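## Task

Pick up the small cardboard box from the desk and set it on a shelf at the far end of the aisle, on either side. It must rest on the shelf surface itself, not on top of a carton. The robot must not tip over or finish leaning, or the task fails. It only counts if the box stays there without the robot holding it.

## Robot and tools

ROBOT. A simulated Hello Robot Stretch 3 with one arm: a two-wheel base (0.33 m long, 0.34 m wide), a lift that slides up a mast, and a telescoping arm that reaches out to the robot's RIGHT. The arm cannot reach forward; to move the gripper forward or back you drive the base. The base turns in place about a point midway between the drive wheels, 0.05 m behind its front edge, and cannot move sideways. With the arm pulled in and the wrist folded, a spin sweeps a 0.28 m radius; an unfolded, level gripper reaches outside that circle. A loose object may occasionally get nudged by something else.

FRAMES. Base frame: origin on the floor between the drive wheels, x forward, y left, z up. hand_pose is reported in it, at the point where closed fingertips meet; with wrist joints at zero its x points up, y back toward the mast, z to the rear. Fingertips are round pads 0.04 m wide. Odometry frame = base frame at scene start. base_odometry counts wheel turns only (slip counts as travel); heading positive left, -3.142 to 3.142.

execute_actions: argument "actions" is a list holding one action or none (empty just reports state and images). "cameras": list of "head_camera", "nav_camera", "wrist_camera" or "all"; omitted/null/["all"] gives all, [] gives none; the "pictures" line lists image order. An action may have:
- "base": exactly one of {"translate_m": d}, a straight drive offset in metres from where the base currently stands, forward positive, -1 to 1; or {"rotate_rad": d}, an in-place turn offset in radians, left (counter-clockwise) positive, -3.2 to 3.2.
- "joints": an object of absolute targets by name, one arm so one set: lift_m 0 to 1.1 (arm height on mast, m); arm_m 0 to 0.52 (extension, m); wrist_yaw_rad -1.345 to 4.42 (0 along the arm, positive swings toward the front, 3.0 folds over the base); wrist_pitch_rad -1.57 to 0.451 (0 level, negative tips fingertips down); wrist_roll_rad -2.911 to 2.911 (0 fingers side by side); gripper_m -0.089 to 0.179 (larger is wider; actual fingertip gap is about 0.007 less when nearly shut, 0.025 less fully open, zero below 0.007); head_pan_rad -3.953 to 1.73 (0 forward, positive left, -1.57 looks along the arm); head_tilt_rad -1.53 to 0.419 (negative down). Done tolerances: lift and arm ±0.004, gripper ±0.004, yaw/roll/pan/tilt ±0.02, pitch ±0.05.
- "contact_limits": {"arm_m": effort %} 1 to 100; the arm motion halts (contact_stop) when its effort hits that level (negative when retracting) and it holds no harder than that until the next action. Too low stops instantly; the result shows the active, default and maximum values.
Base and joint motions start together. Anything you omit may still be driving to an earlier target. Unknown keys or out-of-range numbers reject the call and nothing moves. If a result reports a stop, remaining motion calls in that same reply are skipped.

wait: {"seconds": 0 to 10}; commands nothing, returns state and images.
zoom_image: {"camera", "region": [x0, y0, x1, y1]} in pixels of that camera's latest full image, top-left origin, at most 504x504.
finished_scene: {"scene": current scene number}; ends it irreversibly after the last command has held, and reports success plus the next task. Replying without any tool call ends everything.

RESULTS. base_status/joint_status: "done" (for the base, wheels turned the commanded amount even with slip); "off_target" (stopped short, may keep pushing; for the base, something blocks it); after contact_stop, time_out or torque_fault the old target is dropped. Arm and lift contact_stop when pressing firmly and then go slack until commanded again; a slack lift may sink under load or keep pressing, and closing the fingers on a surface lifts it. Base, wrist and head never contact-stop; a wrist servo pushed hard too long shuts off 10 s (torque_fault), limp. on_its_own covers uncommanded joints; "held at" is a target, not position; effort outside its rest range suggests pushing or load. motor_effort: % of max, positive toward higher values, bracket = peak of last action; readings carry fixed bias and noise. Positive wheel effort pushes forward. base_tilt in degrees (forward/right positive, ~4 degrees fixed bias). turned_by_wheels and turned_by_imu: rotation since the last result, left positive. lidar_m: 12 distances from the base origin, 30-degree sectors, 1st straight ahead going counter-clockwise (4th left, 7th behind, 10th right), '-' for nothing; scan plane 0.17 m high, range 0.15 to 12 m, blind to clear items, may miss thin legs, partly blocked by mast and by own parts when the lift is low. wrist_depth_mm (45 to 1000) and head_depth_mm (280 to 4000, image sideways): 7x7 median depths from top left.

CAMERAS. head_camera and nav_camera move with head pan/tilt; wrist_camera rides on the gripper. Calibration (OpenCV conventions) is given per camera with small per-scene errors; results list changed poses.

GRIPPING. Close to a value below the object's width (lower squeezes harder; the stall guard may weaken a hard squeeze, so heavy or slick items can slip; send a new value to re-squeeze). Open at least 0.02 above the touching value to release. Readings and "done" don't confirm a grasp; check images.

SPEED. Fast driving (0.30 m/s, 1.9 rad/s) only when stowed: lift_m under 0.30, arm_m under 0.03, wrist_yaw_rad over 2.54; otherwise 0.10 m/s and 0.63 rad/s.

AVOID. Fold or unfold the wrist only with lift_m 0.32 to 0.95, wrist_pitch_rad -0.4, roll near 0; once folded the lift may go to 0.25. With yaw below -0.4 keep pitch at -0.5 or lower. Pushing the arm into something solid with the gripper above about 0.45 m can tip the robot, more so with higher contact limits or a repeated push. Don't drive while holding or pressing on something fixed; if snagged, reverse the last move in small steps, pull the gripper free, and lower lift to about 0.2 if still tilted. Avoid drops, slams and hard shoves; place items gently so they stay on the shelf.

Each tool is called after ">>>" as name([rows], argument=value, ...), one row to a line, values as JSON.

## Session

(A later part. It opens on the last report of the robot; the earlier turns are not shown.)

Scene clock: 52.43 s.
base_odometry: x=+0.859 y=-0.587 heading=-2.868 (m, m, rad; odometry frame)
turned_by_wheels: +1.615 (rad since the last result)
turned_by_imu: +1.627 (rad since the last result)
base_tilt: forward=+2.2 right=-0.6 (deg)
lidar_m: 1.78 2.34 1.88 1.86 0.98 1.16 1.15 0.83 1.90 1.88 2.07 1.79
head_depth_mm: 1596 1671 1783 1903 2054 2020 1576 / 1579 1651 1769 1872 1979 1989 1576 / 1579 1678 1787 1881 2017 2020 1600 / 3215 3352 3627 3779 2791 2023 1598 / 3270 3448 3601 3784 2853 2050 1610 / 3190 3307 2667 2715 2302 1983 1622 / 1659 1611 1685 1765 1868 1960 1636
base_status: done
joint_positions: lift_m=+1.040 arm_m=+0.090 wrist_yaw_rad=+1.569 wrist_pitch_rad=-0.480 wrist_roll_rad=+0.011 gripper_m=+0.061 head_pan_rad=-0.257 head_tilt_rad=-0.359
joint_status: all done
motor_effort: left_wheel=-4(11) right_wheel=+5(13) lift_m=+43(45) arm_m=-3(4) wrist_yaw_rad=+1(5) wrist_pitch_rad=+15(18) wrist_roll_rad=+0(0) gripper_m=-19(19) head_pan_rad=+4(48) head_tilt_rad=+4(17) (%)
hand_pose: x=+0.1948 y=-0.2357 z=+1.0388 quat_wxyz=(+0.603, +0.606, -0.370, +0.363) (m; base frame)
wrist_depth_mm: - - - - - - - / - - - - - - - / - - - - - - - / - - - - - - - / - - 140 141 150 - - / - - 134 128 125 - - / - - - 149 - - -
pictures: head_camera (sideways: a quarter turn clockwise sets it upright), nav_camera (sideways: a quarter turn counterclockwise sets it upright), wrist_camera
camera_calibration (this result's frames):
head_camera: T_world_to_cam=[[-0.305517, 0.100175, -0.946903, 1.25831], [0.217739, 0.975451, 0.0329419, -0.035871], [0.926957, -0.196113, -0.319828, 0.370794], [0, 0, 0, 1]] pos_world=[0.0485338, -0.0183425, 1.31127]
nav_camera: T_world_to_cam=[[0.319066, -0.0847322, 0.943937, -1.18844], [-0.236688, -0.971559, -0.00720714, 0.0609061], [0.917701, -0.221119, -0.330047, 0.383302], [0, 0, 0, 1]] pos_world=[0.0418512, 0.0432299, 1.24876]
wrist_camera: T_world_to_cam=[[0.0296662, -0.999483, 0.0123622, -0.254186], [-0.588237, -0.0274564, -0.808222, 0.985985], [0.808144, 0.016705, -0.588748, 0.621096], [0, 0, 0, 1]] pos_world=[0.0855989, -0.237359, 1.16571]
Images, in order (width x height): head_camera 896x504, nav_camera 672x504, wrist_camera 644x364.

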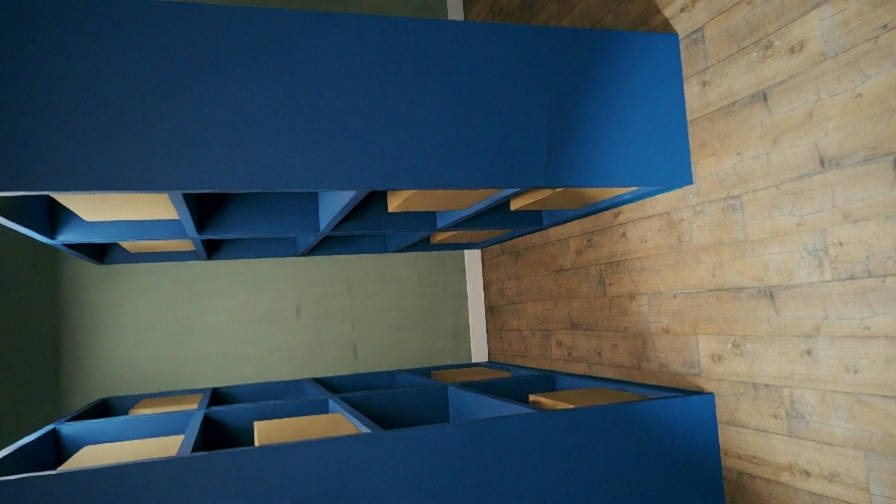

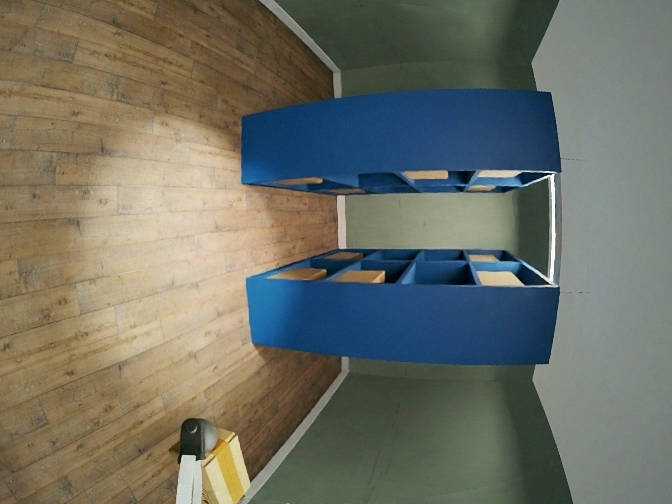

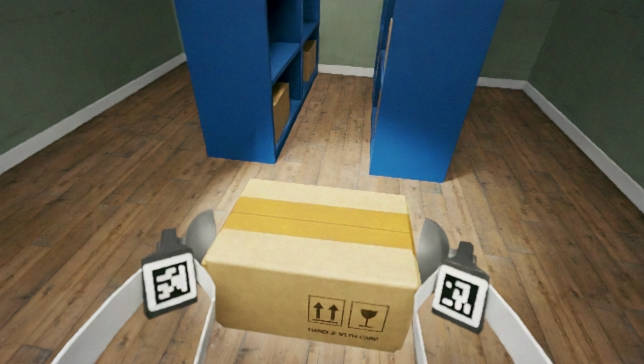

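>>> execute_actions([
  {"base": {"rotate_rad": -0.144}, "joints": {"lift_m": 0.94, "arm_m": 0.0, "wrist_pitch_rad": -0.4, "head_pan_rad": -0.05, "head_tilt_rad": -0.35}},
], cameras=["head_camera"])

Scene clock: 58.83 s.
base_odometry: x=+0.859 y=-0.587 heading=-3.012 (m, m, rad; odometry frame)
turned_by_wheels: -0.144 (rad since the last result)
turned_by_imu: -0.145 (rad since the last result)
base_tilt: forward=+2.3 right=-0.5 (deg)
lidar_m: 1.78 1.82 1.93 1.86 0.99 0.98 1.15 0.83 1.61 1.89 1.96 1.83
head_depth_mm: 1569 1644 1729 1836 1966 2019 1591 / 1553 1644 1735 1829 1940 2029 1583 / 2368 2456 2586 2746 2539 2001 1597 / 3289 3447 3642 3891 2806 2031 1596 / 3258 3443 3537 3719 2844 2055 1602 / 2351 2044 1871 1807 1903 1992 1612 / 1524 1603 1691 1781 1899 1985 1629
base_status: done
joint_positions: lift_m=+0.940 arm_m=+0.001 wrist_yaw_rad=+1.569 wrist_pitch_rad=-0.433 wrist_roll_rad=+0.011 gripper_m=+0.061 head_pan_rad=-0.057 head_tilt_rad=-0.359
joint_status: all done
motor_effort: left_wheel=+3(7) right_wheel=-5(8) lift_m=+28(38) arm_m=-3(2) wrist_yaw_rad=+0(1) wrist_pitch_rad=+17(18) wrist_roll_rad=+0(0) gripper_m=-19(19) head_pan_rad=+4(22) head_tilt_rad=+4(3) (%)
hand_pose: x=+0.2012 y=-0.1462 z=+0.9496 quat_wxyz=(+0.594, +0.597, -0.384, +0.377) (m; base frame)
wrist_depth_mm: - - - - - - - / - - - - - - - / - - - - - - - / - - - - - - - / - - 140 142 150 - - / - - 134 127 125 - - / - - - 148 - - -
pictures: head_camera (sideways: a quarter turn clockwise sets it upright)
camera_calibration (this result's frames):
head_camera: T_world_to_cam=[[-0.319263, 0.0375295, -0.946923, 1.25842], [0.019766, 0.999262, 0.0329395, -0.0346603], [0.94746, -0.00820051, -0.319769, 0.370592], [0, 0, 0, 1]] pos_world=[0.0513299, -0.00955391, 1.31127]
Images, in order (width x height): head_camera 896x504.

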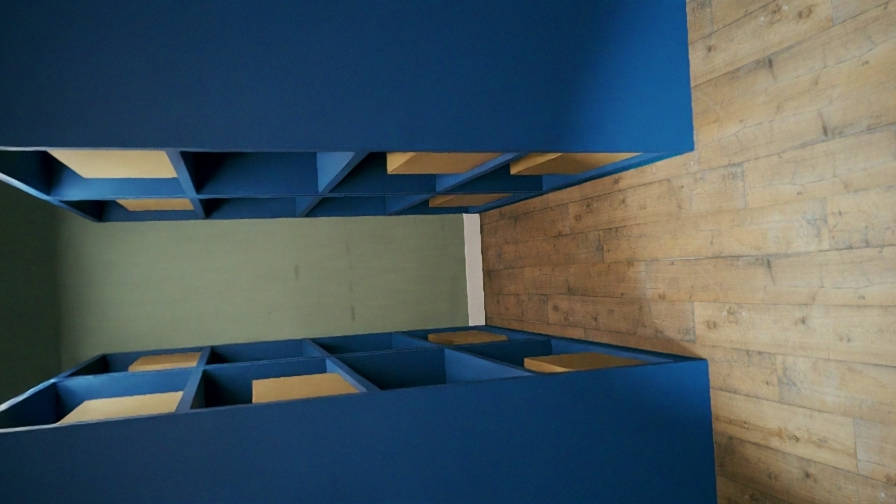

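>>> execute_actions([
  {"base": {"translate_m": 0.66}, "joints": {"lift_m": 0.285, "arm_m": 0.0, "wrist_yaw_rad": 2.6, "wrist_pitch_rad": -0.4, "head_pan_rad": -0.03, "head_tilt_rad": -0.45}},
])

Scene clock: 67.40 s.
base_odometry: x=+0.204 y=-0.672 heading=-3.012 (m, m, rad; odometry frame)
turned_by_wheels: +0.000 (rad since the last result)
turned_by_imu: +0.004 (rad since the last result)
base_tilt: forward=+2.0 right=-0.6 (deg)
lidar_m: 1.13 1.13 1.93 1.86 1.93 1.53 1.81 1.41 1.97 1.87 1.97 1.14
head_depth_mm: 950 1011 1074 1144 1244 1350 1426 / 1533 1836 1905 1596 1682 1646 1466 / 2537 2766 2946 2994 2299 1813 1472 / 2583 2767 3001 3211 2417 1838 1487 / 2589 2764 2934 3031 2334 1851 1490 / 1737 1810 1823 2026 1568 1388 1443 / 1153 1166 1071 1134 1222 1326 1425
base_status: done
joint_positions: lift_m=+0.285 arm_m=+0.001 wrist_yaw_rad=+2.599 wrist_pitch_rad=-0.432 wrist_roll_rad=+0.011 gripper_m=+0.061 head_pan_rad=-0.037 head_tilt_rad=-0.445
joint_status: all done
motor_effort: left_wheel=+3(13) right_wheel=-4(8) lift_m=+28(28) arm_m=-3(2) wrist_yaw_rad=+0(4) wrist_pitch_rad=+16(16) wrist_roll_rad=+0(0) gripper_m=-20(19) head_pan_rad=+5(8) head_tilt_rad=-2(11) (%)
hand_pose: x=+0.0938 y=+0.0449 z=+0.2948 quat_wxyz=(+0.331, +0.709, -0.041, +0.621) (m; base frame)
wrist_depth_mm: - - - - - - 857 / - - - - - - 915 / 929 955 962 950 992 994 956 / 702 734 723 747 757 787 760 / 571 588 140 142 150 611 619 / 491 500 133 127 125 519 526 / - - 405 149 410 434 448
pictures: head_camera (sideways: a quarter turn clockwise sets it upright), nav_camera (sideways: a quarter turn counterclockwise sets it upright), wrist_camera
camera_calibration (this result's frames):
head_camera: T_world_to_cam=[[-0.400284, 0.0340683, -0.915758, 1.21823], [0.00261742, 0.999347, 0.0360339, -0.0385804], [0.916387, 0.0120269, -0.400112, 0.475338], [0, 0, 0, 1]] pos_world=[0.0521461, -0.00866475, 1.30719]
nav_camera: T_world_to_cam=[[0.409848, -0.0160306, 0.912013, -1.14733], [-0.0196741, -0.999768, -0.00873175, 0.0615663], [0.911942, -0.0143644, -0.410069, 0.487475], [0, 0, 0, 1]] pos_world=[0.0268939, 0.0501619, 1.24682]
wrist_camera: T_world_to_cam=[[0.871545, -0.49012, 0.0138468, -0.063755], [-0.259263, -0.48463, -0.835414, 0.330666], [0.416164, 0.724511, -0.549447, 0.253463], [0, 0, 0, 1]] pos_world=[0.0358126, -0.0546336, 0.41639]
Images, in order (width x height): head_camera 896x504, nav_camera 672x504, wrist_camera 644x364.

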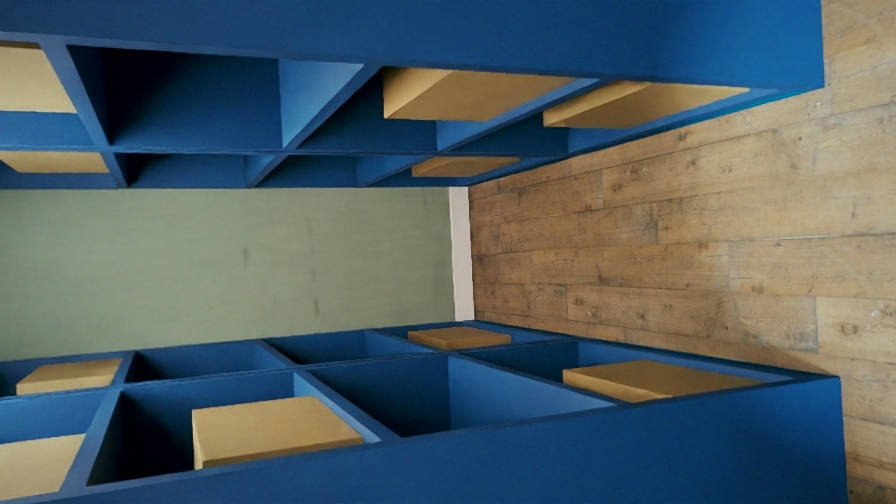

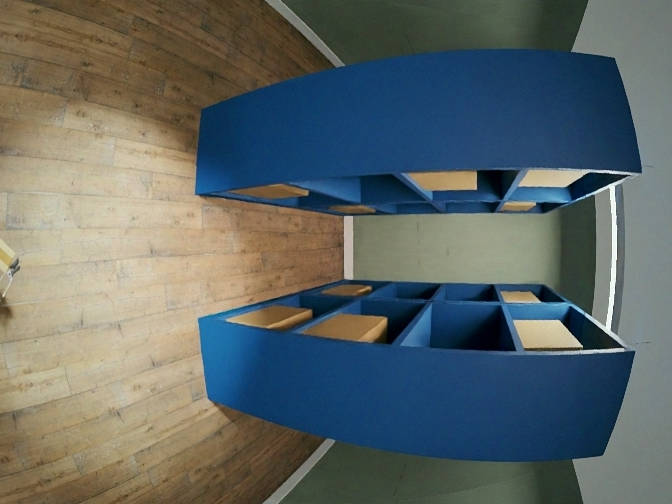

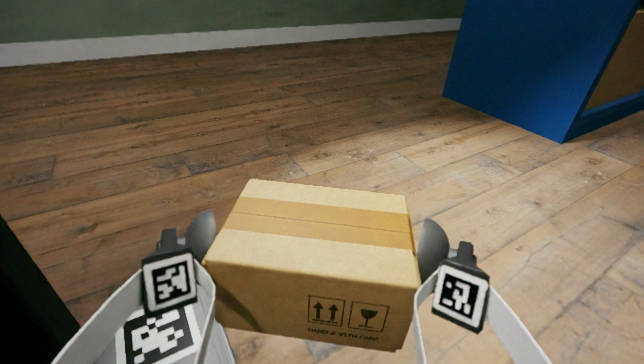

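>>> execute_actions([
  {"base": {"translate_m": 1.0}, "joints": {"head_pan_rad": -0.03, "head_tilt_rad": -0.55}},
], cameras=["head_camera", "nav_camera"])

Scene clock: 75.03 s.
base_odometry: x=-0.787 y=-0.802 heading=-3.012 (m, m, rad; odometry frame)
turned_by_wheels: +0.000 (rad since the last result)
turned_by_imu: +0.005 (rad since the last result)
base_tilt: forward=+2.2 right=-0.6 (deg)
lidar_m: 1.33 0.44 0.30 0.34 1.94 2.46 2.39 2.71 1.97 0.35 0.33 0.48
head_depth_mm: 1610 964 991 1086 1146 1317 1296 / 1665 1746 1958 1804 1713 1585 1363 / 1688 1827 2012 2181 2072 1652 1373 / 1684 1832 1983 2206 2094 1652 1366 / 1677 1816 1992 2180 2113 1656 1389 / 1666 1750 1935 1773 1728 1360 1334 / 1624 1717 994 1043 1128 1022 1218
base_status: done
joint_positions: lift_m=+0.285 arm_m=+0.001 wrist_yaw_rad=+2.599 wrist_pitch_rad=-0.432 wrist_roll_rad=+0.011 gripper_m=+0.061 head_pan_rad=-0.037 head_tilt_rad=-0.544
joint_status: all done
motor_effort: left_wheel=+2(13) right_wheel=-3(7) lift_m=+28(28) arm_m=-2(3) wrist_yaw_rad=+1(2) wrist_pitch_rad=+16(16) wrist_roll_rad=+0(1) gripper_m=-20(20) head_pan_rad=+3(3) head_tilt_rad=-2(11) (%)
hand_pose: x=+0.0938 y=+0.0449 z=+0.2948 quat_wxyz=(+0.331, +0.709, -0.041, +0.621) (m; base frame)
wrist_depth_mm: - - 391 435 506 824 773 / - - 386 423 520 887 - / 937 893 419 471 590 853 992 / 697 726 417 488 655 769 790 / 565 590 140 141 150 624 632 / 493 501 133 127 125 514 527 / - - 400 148 413 438 442
pictures: head_camera (sideways: a quarter turn clockwise sets it upright), nav_camera (sideways: a quarter turn counterclockwise sets it upright)
camera_calibration (this result's frames):
head_camera: T_world_to_cam=[[-0.488526, 0.0372982, -0.871752, 1.16137], [0.006257, 0.99921, 0.0392451, -0.0427784], [0.872527, 0.0137177, -0.488374, 0.590456], [0, 0, 0, 1]] pos_world=[0.0524366, -0.00867193, 1.30246]
nav_camera: T_world_to_cam=[[0.497677, -0.0192445, 0.867149, -1.08934], [-0.0205418, -0.999735, -0.0103976, 0.063739], [0.867119, -0.0126382, -0.497941, 0.60209], [0, 0, 0, 1]] pos_world=[0.0213675, 0.0503675, 1.24509]
Images, in order (width x height): head_camera 896x504, nav_camera 672x504.

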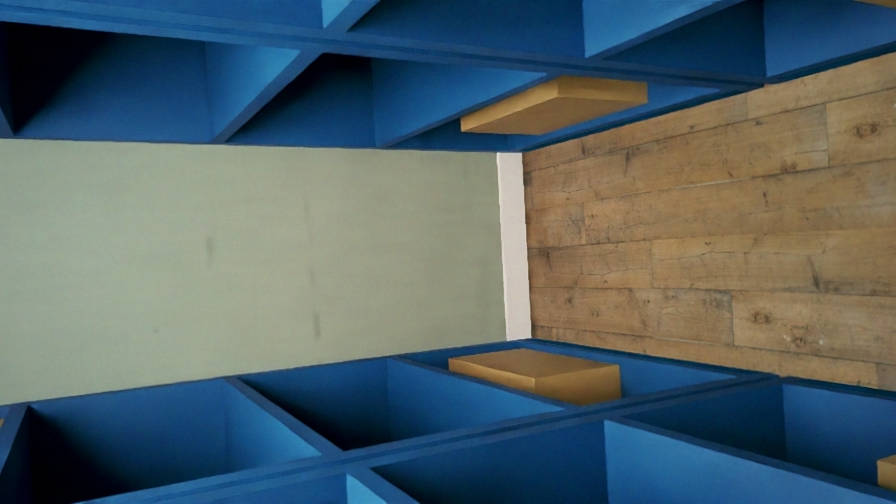

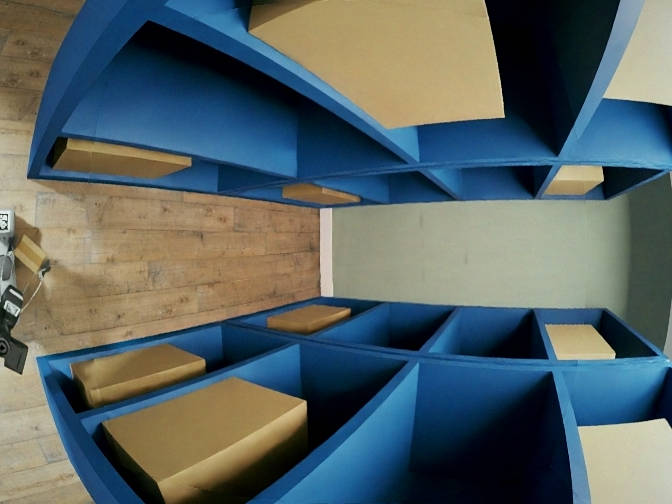

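>>> execute_actions([
  {"base": {"translate_m": 1.0}, "joints": {"head_pan_rad": -0.9, "head_tilt_rad": -0.75}},
], cameras=["head_camera", "nav_camera"])

Scene clock: 81.00 s.
base_odometry: x=-1.779 y=-0.932 heading=-3.011 (m, m, rad; odometry frame)
turned_by_wheels: +0.000 (rad since the last result)
turned_by_imu: +0.005 (rad since the last result)
base_tilt: forward=+2.2 right=-0.7 (deg)
lidar_m: 0.95 0.53 0.62 0.29 0.53 0.49 3.38 0.49 0.49 0.32 0.44 0.49
head_depth_mm: 700 750 596 464 427 814 694 / 746 797 604 468 922 821 738 / 801 834 610 484 980 829 1051 / 861 868 615 517 984 848 1046 / 931 881 622 1105 990 997 1189 / 984 897 628 1190 997 1198 1243 / 911 915 664 1142 1089 1387 1253
base_status: done
joint_positions: lift_m=+0.285 arm_m=+0.001 wrist_yaw_rad=+2.599 wrist_pitch_rad=-0.432 wrist_roll_rad=+0.011 gripper_m=+0.061 head_pan_rad=-0.893 head_tilt_rad=-0.741
joint_status: all done
motor_effort: left_wheel=+2(12) right_wheel=-2(6) lift_m=+28(28) arm_m=-2(3) wrist_yaw_rad=+1(2) wrist_pitch_rad=+16(16) wrist_roll_rad=+0(0) gripper_m=-20(20) head_pan_rad=-3(48) head_tilt_rad=-3(18) (%)
hand_pose: x=+0.0938 y=+0.0449 z=+0.2948 quat_wxyz=(+0.331, +0.709, -0.041, +0.621) (m; base frame)
wrist_depth_mm: 255 287 748 813 548 623 675 / 273 318 795 897 551 650 731 / 303 342 791 745 613 740 737 / 557 358 599 607 668 747 738 / 463 387 139 141 150 625 639 / 401 407 132 127 125 526 525 / - - 406 148 411 435 443
pictures: head_camera (sideways: a quarter turn clockwise sets it upright), nav_camera (sideways: a quarter turn counterclockwise sets it upright)
camera_calibration (this result's frames):
head_camera: T_world_to_cam=[[-0.393007, 0.519037, -0.759043, 1.01384], [0.76407, 0.643597, 0.0444848, -0.0542118], [0.511608, -0.56248, -0.649519, 0.802304], [0, 0, 0, 1]] pos_world=[0.0294025, -0.0400496, 1.29307]
nav_camera: T_world_to_cam=[[0.411973, -0.513289, 0.75287, -0.939835], [-0.770114, -0.637765, -0.0134046, 0.0722233], [0.487035, -0.574273, -0.658033, 0.812682], [0, 0, 0, 1]] pos_world=[0.0470018, 0.0303565, 1.24331]
Images, in order (width x height): head_camera 896x504, nav_camera 672x504.

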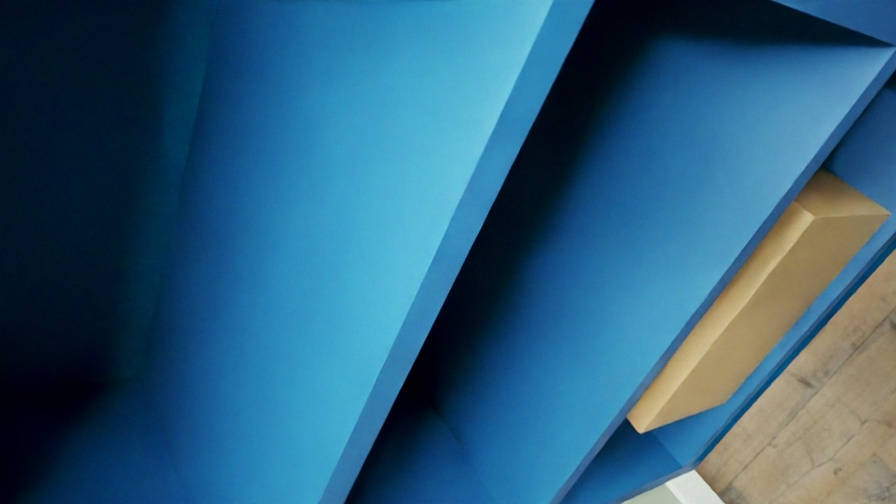

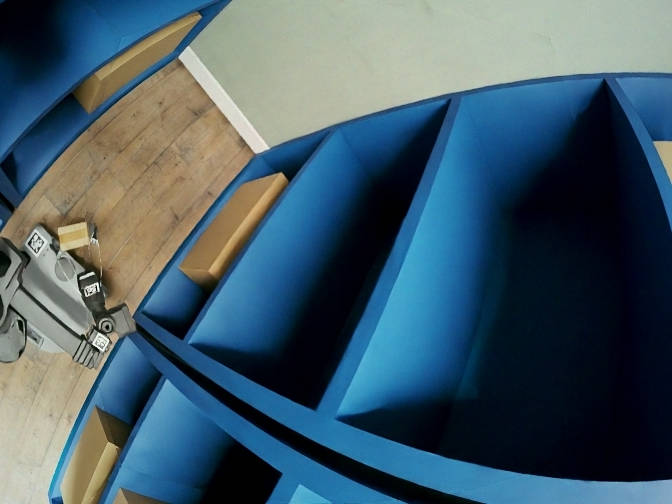

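>>> execute_actions([
  {"base": {"translate_m": 0.3}, "joints": {"lift_m": 0.61, "arm_m": 0.04, "wrist_yaw_rad": 1.57, "wrist_pitch_rad": -0.465, "head_pan_rad": -1.35, "head_tilt_rad": -0.95}},
])

Scene clock: 87.03 s.
base_odometry: x=-2.076 y=-0.971 heading=-3.011 (m, m, rad; odometry frame)
turned_by_wheels: +0.000 (rad since the last result)
turned_by_imu: +0.002 (rad since the last result)
base_tilt: forward=+2.1 right=-0.4 (deg)
lidar_m: 0.65 0.43 0.33 0.51 0.37 0.42 1.22 0.46 0.40 0.34 0.36 0.49
head_depth_mm: 644 526 434 893 831 758 1104 / 655 532 438 906 835 779 1115 / 665 539 442 931 839 783 1123 / 680 544 446 938 844 865 1135 / 695 549 450 963 851 954 1131 / 710 554 453 974 859 998 1111 / 722 561 460 997 865 1250 1167
base_status: done
joint_positions: lift_m=+0.610 arm_m=+0.040 wrist_yaw_rad=+1.572 wrist_pitch_rad=-0.487 wrist_roll_rad=+0.011 gripper_m=+0.061 head_pan_rad=-1.343 head_tilt_rad=-0.938
joint_status: all done
motor_effort: left_wheel=+2(12) right_wheel=-2(6) lift_m=+43(44) arm_m=+2(3) wrist_yaw_rad=-1(4) wrist_pitch_rad=+11(15) wrist_roll_rad=+0(0) gripper_m=-20(19) head_pan_rad=-3(35) head_tilt_rad=-5(18) (%)
hand_pose: x=+0.1938 y=-0.1846 z=+0.6072 quat_wxyz=(+0.604, +0.608, -0.367, +0.362) (m; base frame)
wrist_depth_mm: 520 526 531 524 488 475 472 / 551 579 588 581 534 517 522 / 611 652 656 653 492 443 453 / 635 746 710 691 630 344 350 / 592 795 140 141 149 283 282 / 591 746 134 128 125 245 237 / 588 723 711 149 391 302 207
pictures: head_camera (sideways: a quarter turn clockwise sets it upright), nav_camera (sideways: a quarter turn counterclockwise sets it upright), wrist_camera
camera_calibration (this result's frames):
head_camera: T_world_to_cam=[[-0.158685, 0.770823, -0.616968, 0.827268], [0.970049, 0.23812, 0.0480029, -0.0600365], [0.183914, -0.590872, -0.785523, 0.981181], [0, 0, 0, 1]] pos_world=[0.00906028, -0.0436294, 1.28402]
nav_camera: T_world_to_cam=[[0.177958, -0.772584, 0.609463, -0.751533], [-0.971544, -0.236324, -0.0158929, 0.0766876], [0.156309, -0.589292, -0.792655, 0.989776], [0, 0, 0, 1]] pos_world=[0.0535352, 0.0207689, 1.2438]
wrist_camera: T_world_to_cam=[[0.0325296, -0.999397, 0.0121355, -0.198097], [-0.593956, -0.0290953, -0.803971, 0.636228], [0.80384, 0.0189449, -0.594544, 0.371747], [0, 0, 0, 1]] pos_world=[0.0855102, -0.186509, 0.734933]
Images, in order (width x height): head_camera 896x504, nav_camera 672x504, wrist_camera 644x364.

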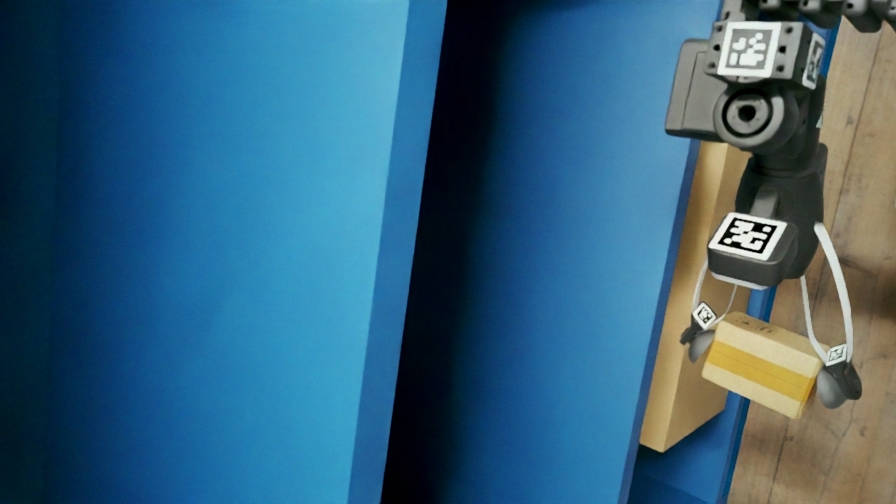

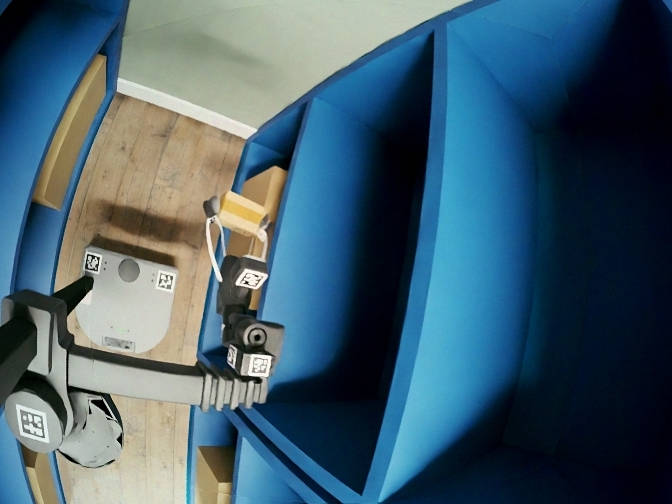

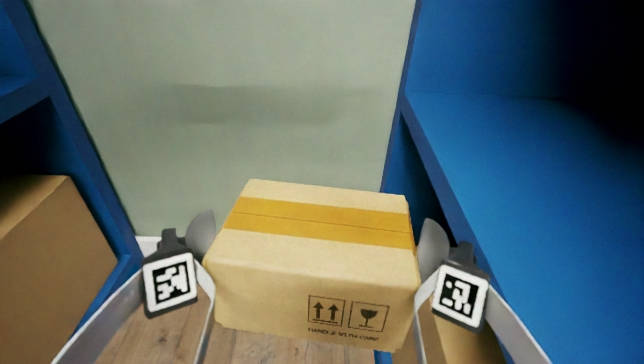

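>>> execute_actions([
  {"joints": {"arm_m": 0.31, "head_pan_rad": -1.4, "head_tilt_rad": -0.9}},
], cameras=["head_camera", "wrist_camera"])

Scene clock: 91.17 s.
base_odometry: x=-2.076 y=-0.971 heading=-3.011 (m, m, rad; odometry frame)
turned_by_wheels: +0.000 (rad since the last result)
turned_by_imu: +0.000 (rad since the last result)
base_tilt: forward=+2.2 right=-0.7 (deg)
lidar_m: 0.65 0.43 0.33 0.51 0.37 0.42 1.22 0.46 0.40 0.34 0.36 0.49
head_depth_mm: 655 561 457 404 847 760 1099 / 665 571 460 409 840 780 1113 / 675 574 465 419 834 783 1105 / 688 581 468 428 842 805 1124 / 700 587 474 948 820 937 1137 / 713 594 477 956 881 958 1159 / 725 600 482 986 884 1082 1178
base_status: not commanded
joint_positions: lift_m=+0.610 arm_m=+0.310 wrist_yaw_rad=+1.570 wrist_pitch_rad=-0.487 wrist_roll_rad=+0.011 gripper_m=+0.061 head_pan_rad=-1.393 head_tilt_rad=-0.902
joint_status: all done
motor_effort: left_wheel=+2(2) right_wheel=-2(2) lift_m=+43(43) arm_m=+2(3) wrist_yaw_rad=-1(3) wrist_pitch_rad=+11(11) wrist_roll_rad=+0(0) gripper_m=-19(19) head_pan_rad=-4(12) head_tilt_rad=+1(8) (%)
hand_pose: x=+0.1938 y=-0.4549 z=+0.6072 quat_wxyz=(+0.604, +0.608, -0.368, +0.361) (m; base frame)
wrist_depth_mm: 539 528 509 474 475 470 374 / 582 591 560 520 517 513 369 / 671 644 441 417 423 432 370 / 739 735 323 330 336 343 336 / 822 837 139 142 150 277 280 / 806 865 134 128 125 236 237 / 722 193 193 148 191 202 205
pictures: head_camera (sideways: a quarter turn clockwise sets it upright), wrist_camera
camera_calibration (this result's frames):
head_camera: T_world_to_cam=[[-0.116165, 0.755566, -0.644691, 0.863129], [0.98039, 0.191259, 0.0474995, -0.0594465], [0.159192, -0.62653, -0.762966, 0.952002], [0, 0, 0, 1]] pos_world=[0.00699453, -0.0443232, 1.28562]
wrist_camera: T_world_to_cam=[[0.031025, -0.999445, 0.0121356, -0.467978], [-0.593999, -0.0282011, -0.803972, 0.628779], [0.803868, 0.0177347, -0.594544, 0.376312], [0, 0, 0, 1]] pos_world=[0.0855073, -0.45666, 0.734933]
Images, in order (width x height): head_camera 896x504, wrist_camera 644x364.

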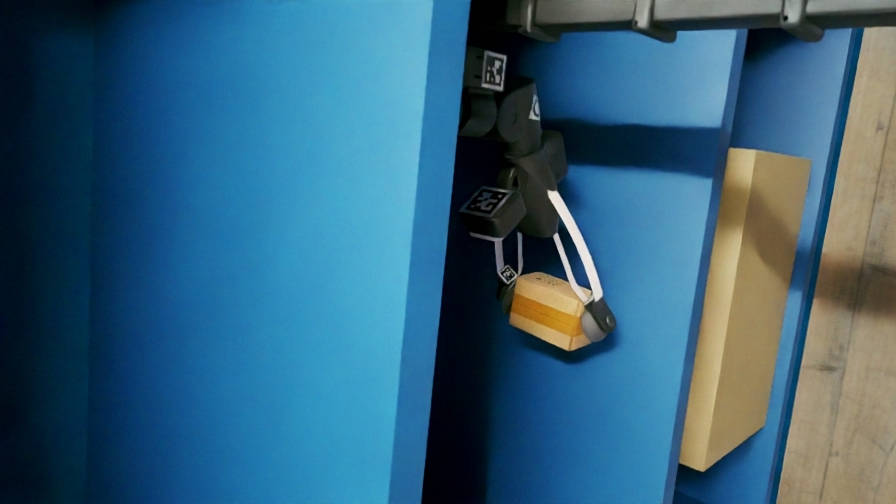

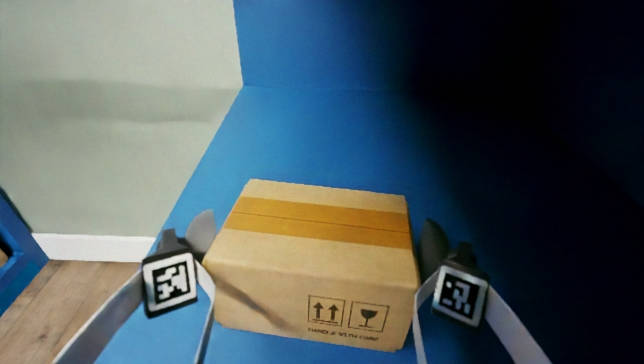

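>>> execute_actions([
  {"joints": {"lift_m": 0.567}},
], cameras=["wrist_camera"])

Scene clock: 92.73 s.
base_odometry: x=-2.076 y=-0.971 heading=-3.011 (m, m, rad; odometry frame)
turned_by_wheels: +0.000 (rad since the last result)
turned_by_imu: +0.000 (rad since the last result)
base_tilt: forward=+2.1 right=-0.7 (deg)
lidar_m: 0.65 0.43 0.33 0.51 0.37 0.42 1.22 0.46 0.40 0.34 0.36 0.49
head_depth_mm: 653 563 456 402 842 761 1098 / 665 569 459 409 836 776 1116 / 675 576 464 422 833 783 1102 / 689 583 469 939 833 799 1128 / 700 587 472 948 836 935 1140 / 712 596 476 952 879 961 1160 / 726 600 481 987 887 1076 1183
base_status: not commanded
joint_positions: lift_m=+0.567 arm_m=+0.310 wrist_yaw_rad=+1.570 wrist_pitch_rad=-0.487 wrist_roll_rad=+0.011 gripper_m=+0.061 head_pan_rad=-1.393 head_tilt_rad=-0.902
joint_status: all done
motor_effort: left_wheel=+2(2) right_wheel=-3(2) lift_m=+28(39) arm_m=+2(2) wrist_yaw_rad=+0(1) wrist_pitch_rad=+11(11) wrist_roll_rad=+0(0) gripper_m=-20(20) head_pan_rad=-4(4) head_tilt_rad=+1(1) (%)
hand_pose: x=+0.1938 y=-0.4549 z=+0.5647 quat_wxyz=(+0.604, +0.608, -0.368, +0.361) (m; base frame)
wrist_depth_mm: 529 538 515 475 474 472 373 / 589 574 508 453 467 474 370 / 650 650 323 331 336 344 337 / 728 707 255 259 262 267 270 / 806 215 139 141 150 219 222 / 790 183 134 127 125 186 188 / 162 153 152 148 150 158 162
pictures: wrist_camera
camera_calibration (this result's frames):
wrist_camera: T_world_to_cam=[[0.0310299, -0.999445, 0.0121223, -0.467454], [-0.59434, -0.0282009, -0.803719, 0.594469], [0.803615, 0.0177345, -0.594885, 0.351313], [0, 0, 0, 1]] pos_world=[0.0855015, -0.45666, 0.692443]
Images, in order (width x height): wrist_camera 644x364.

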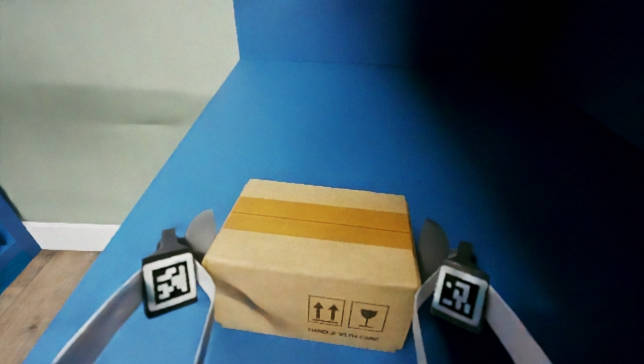

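>>> execute_actions([
  {"joints": {"lift_m": 0.563, "gripper_m": 0.15}},
], cameras=["head_camera", "wrist_camera"])

Scene clock: 94.83 s.
base_odometry: x=-2.076 y=-0.971 heading=-3.011 (m, m, rad; odometry frame)
turned_by_wheels: +0.000 (rad since the last result)
turned_by_imu: +0.000 (rad since the last result)
base_tilt: forward=+2.1 right=-0.5 (deg)
lidar_m: 0.65 0.43 0.33 0.51 0.37 0.42 1.21 0.46 0.40 0.34 0.36 0.49
head_depth_mm: 655 563 456 403 846 762 1102 / 666 569 461 409 838 776 1111 / 675 575 464 422 830 785 1106 / 686 582 468 940 846 797 1132 / 700 589 472 949 835 936 1139 / 710 594 477 955 882 959 1159 / 724 600 480 982 883 1082 1179
base_status: not commanded
joint_positions: lift_m=+0.563 arm_m=+0.310 wrist_yaw_rad=+1.570 wrist_pitch_rad=-0.487 wrist_roll_rad=+0.011 gripper_m=+0.150 head_pan_rad=-1.393 head_tilt_rad=-0.902
joint_status: all done
motor_effort: left_wheel=+1(2) right_wheel=-2(2) lift_m=+26(28) arm_m=+3(2) wrist_yaw_rad=-1(0) wrist_pitch_rad=+11(11) wrist_roll_rad=+0(0) gripper_m=+1(81) head_pan_rad=-4(3) head_tilt_rad=+1(1) (%)
hand_pose: x=+0.1938 y=-0.4549 z=+0.5608 quat_wxyz=(+0.604, +0.608, -0.368, +0.361) (m; base frame)
wrist_depth_mm: 523 519 504 481 467 473 377 / 597 582 505 439 460 464 368 / 651 659 317 321 330 336 336 / 755 696 245 252 257 262 267 / 820 216 144 140 152 220 217 / 769 - 138 127 129 - 183 / 150 150 152 147 151 153 158
pictures: head_camera (sideways: a quarter turn clockwise sets it upright), wrist_camera
camera_calibration (this result's frames):
head_camera: T_world_to_cam=[[-0.116164, 0.755566, -0.644691, 0.863129], [0.98039, 0.191259, 0.0474995, -0.0594465], [0.159192, -0.62653, -0.762966, 0.952002], [0, 0, 0, 1]] pos_world=[0.00699453, -0.0443232, 1.28562]
wrist_camera: T_world_to_cam=[[0.0310213, -0.999445, 0.0121288, -0.467412], [-0.594159, -0.028197, -0.803853, 0.591394], [0.803749, 0.0177301, -0.594704, 0.348836], [0, 0, 0, 1]] pos_world=[0.0855046, -0.456662, 0.688517]
Images, in order (width x height): head_camera 896x504, wrist_camera 644x364.

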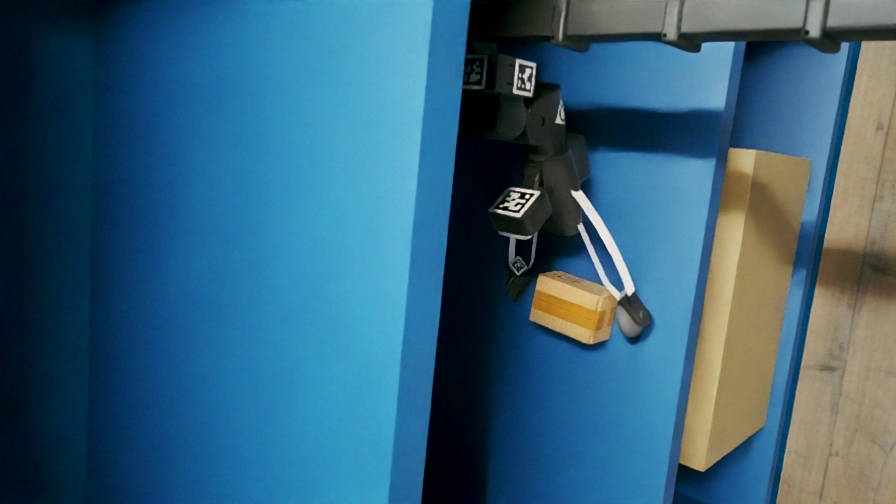

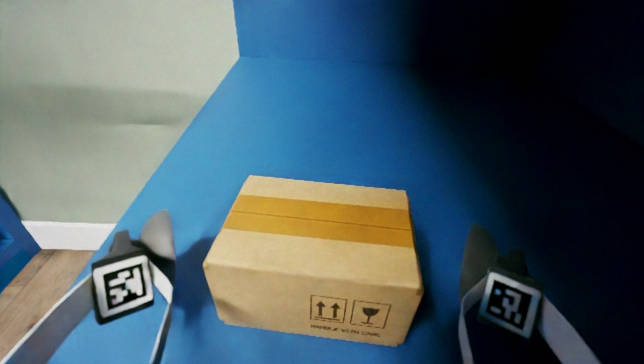

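>>> execute_actions([
  {"joints": {"lift_m": 0.63}},
], cameras=["head_camera", "wrist_camera"])

Scene clock: 96.50 s.
base_odometry: x=-2.076 y=-0.971 heading=-3.011 (m, m, rad; odometry frame)
turned_by_wheels: +0.000 (rad since the last result)
turned_by_imu: +0.000 (rad since the last result)
base_tilt: forward=+2.1 right=-0.5 (deg)
lidar_m: 0.65 0.43 0.33 0.51 0.37 0.42 1.21 0.46 0.40 0.34 0.36 0.49
head_depth_mm: 654 562 455 404 845 758 1098 / 665 569 460 408 841 778 1115 / 677 577 463 418 839 786 1104 / 688 583 469 427 848 804 1123 / 699 588 473 949 844 941 1137 / 712 594 476 957 878 964 1164 / 728 602 482 987 886 1076 1173
base_status: not commanded
joint_positions: lift_m=+0.630 arm_m=+0.310 wrist_yaw_rad=+1.570 wrist_pitch_rad=-0.487 wrist_roll_rad=+0.011 gripper_m=+0.150 head_pan_rad=-1.393 head_tilt_rad=-0.902
joint_status: all done
motor_effort: left_wheel=+2(1) right_wheel=-3(2) lift_m=+42(44) arm_m=+3(3) wrist_yaw_rad=+0(1) wrist_pitch_rad=+11(11) wrist_roll_rad=+0(0) gripper_m=+1(1) head_pan_rad=-3(4) head_tilt_rad=+1(1) (%)
hand_pose: x=+0.1938 y=-0.4549 z=+0.6273 quat_wxyz=(+0.604, +0.608, -0.368, +0.361) (m; base frame)
wrist_depth_mm: 526 529 504 473 478 465 371 / 583 579 565 531 524 508 370 / 655 648 507 459 472 477 371 / 742 737 357 364 372 374 345 / 843 810 294 296 302 316 311 / 859 - 245 196 250 - 263 / 758 221 206 170 216 219 226
pictures: head_camera (sideways: a quarter turn clockwise sets it upright), wrist_camera
camera_calibration (this result's frames):
head_camera: T_world_to_cam=[[-0.116164, 0.755566, -0.644691, 0.863129], [0.98039, 0.191259, 0.0474995, -0.0594465], [0.159192, -0.62653, -0.762966, 0.952002], [0, 0, 0, 1]] pos_world=[0.00699452, -0.0443232, 1.28562]
wrist_camera: T_world_to_cam=[[0.0310188, -0.999445, 0.0121359, -0.468224], [-0.593976, -0.0281972, -0.803988, 0.644908], [0.803884, 0.0177303, -0.594521, 0.38821], [0, 0, 0, 1]] pos_world=[0.0855077, -0.456663, 0.75498]
Images, in order (width x height): head_camera 896x504, wrist_camera 644x364.

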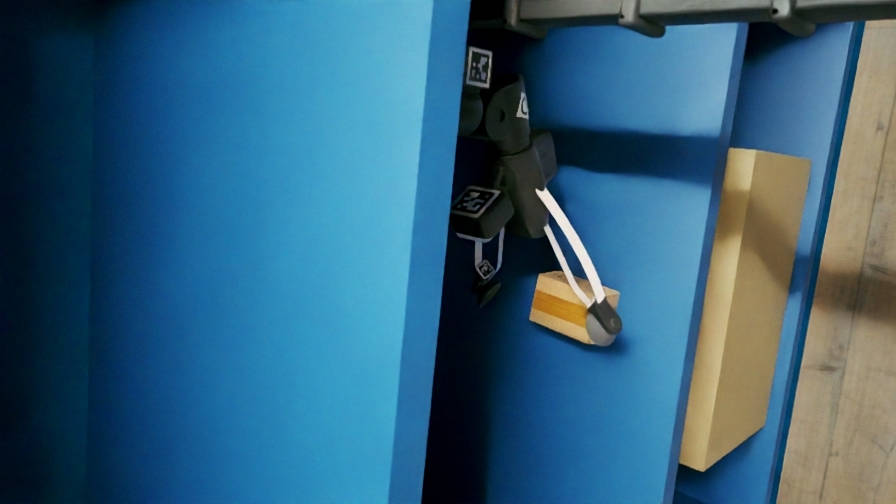

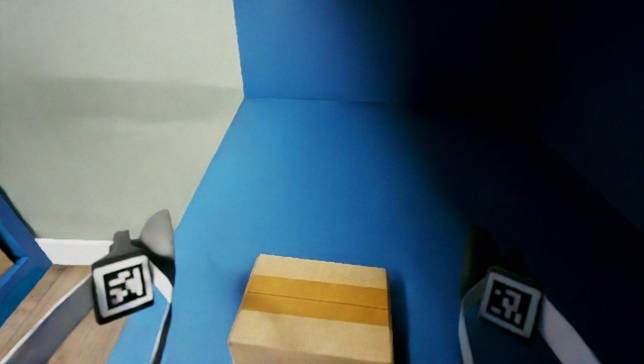

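>>> execute_actions([
  {"joints": {"arm_m": 0.1}},
])

Scene clock: 99.60 s.
base_odometry: x=-2.076 y=-0.971 heading=-3.011 (m, m, rad; odometry frame)
turned_by_wheels: +0.000 (rad since the last result)
turned_by_imu: +0.000 (rad since the last result)
base_tilt: forward=+2.1 right=-0.6 (deg)
lidar_m: 0.65 0.43 0.33 0.51 0.38 0.42 1.21 0.46 0.40 0.34 0.36 0.49
head_depth_mm: 654 564 457 410 851 762 1097 / 664 568 460 416 869 - 1111 / 676 577 463 425 861 783 1109 / 688 583 469 941 851 - 1134 / 699 587 473 951 829 941 1126 / 714 593 477 961 876 961 1162 / 721 601 482 984 882 1075 1181
base_status: not commanded
joint_positions: lift_m=+0.630 arm_m=+0.100 wrist_yaw_rad=+1.570 wrist_pitch_rad=-0.487 wrist_roll_rad=+0.011 gripper_m=+0.150 head_pan_rad=-1.393 head_tilt_rad=-0.902
joint_status: all done
motor_effort: left_wheel=+1(1) right_wheel=-2(2) lift_m=+42(42) arm_m=-3(3) wrist_yaw_rad=+0(1) wrist_pitch_rad=+11(11) wrist_roll_rad=+0(0) gripper_m=+1(1) head_pan_rad=-4(3) head_tilt_rad=+1(1) (%)
hand_pose: x=+0.1938 y=-0.2455 z=+0.6273 quat_wxyz=(+0.604, +0.608, -0.368, +0.361) (m; base frame)
wrist_depth_mm: 518 530 520 520 475 467 472 / 576 579 580 583 527 518 513 / 618 651 648 649 472 483 499 / 673 741 721 732 373 369 384 / 678 833 848 808 316 317 312 / 666 - 861 848 273 - 206 / 701 745 755 740 242 220 182
pictures: head_camera (sideways: a quarter turn clockwise sets it upright), nav_camera (sideways: a quarter turn counterclockwise sets it upright), wrist_camera
camera_calibration (this result's frames):
head_camera: T_world_to_cam=[[-0.116151, 0.755494, -0.644778, 0.863243], [0.980389, 0.191264, 0.0474978, -0.0594443], [0.159207, -0.626616, -0.762893, 0.951907], [0, 0, 0, 1]] pos_world=[0.00699484, -0.044325, 1.28563]
nav_camera: T_world_to_cam=[[0.135359, -0.758471, 0.637495, -0.787795], [-0.981996, -0.188264, -0.0154833, 0.0762189], [0.131761, -0.623922, -0.770299, 0.960858], [0, 0, 0, 1]] pos_world=[0.0548786, 0.016329, 1.24354]
wrist_camera: T_world_to_cam=[[0.0310187, -0.999445, 0.0121359, -0.258898], [-0.593976, -0.0281971, -0.803988, 0.650814], [0.803884, 0.0177302, -0.594521, 0.384497], [0, 0, 0, 1]] pos_world=[0.0855077, -0.24722, 0.75498]
Images, in order (width x height): head_camera 896x504, nav_camera 672x504, wrist_camera 644x364.

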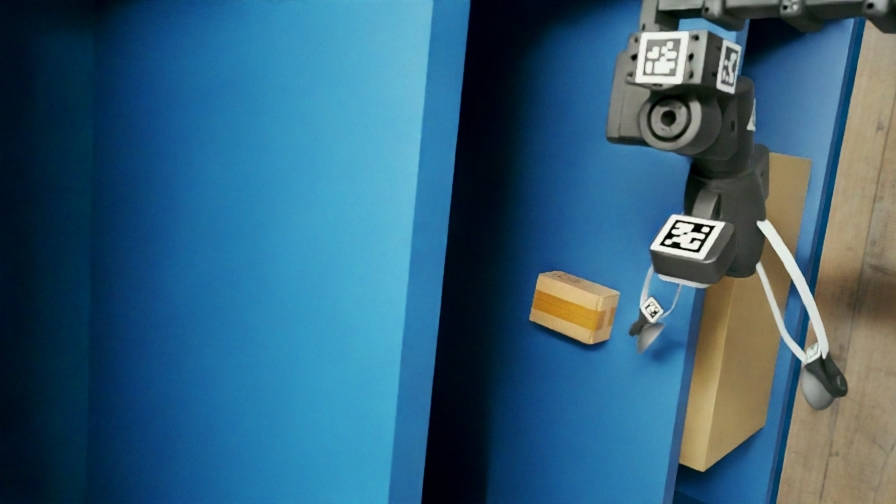

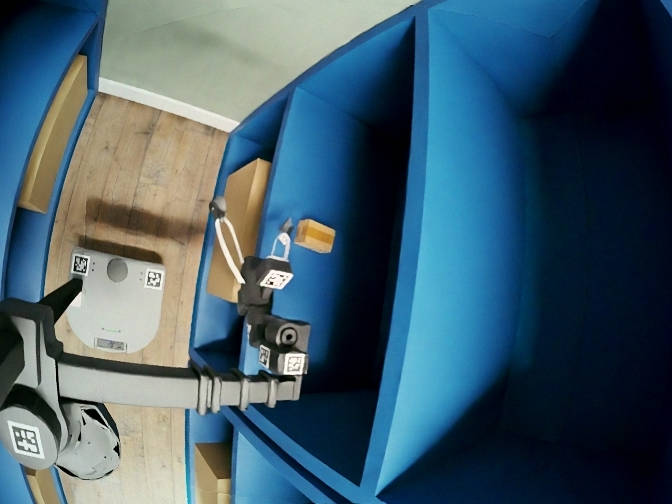

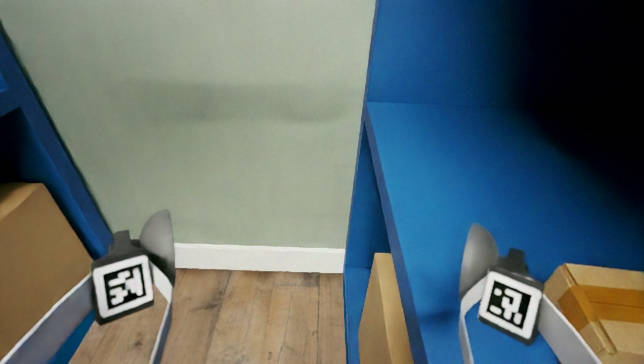

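The box is resting on the row-2 board in the far column, the gripper is clear of it, and the robot is level. Ending the scene.

>>> finished_scene(scene=2)

The scene is finished: the task was done.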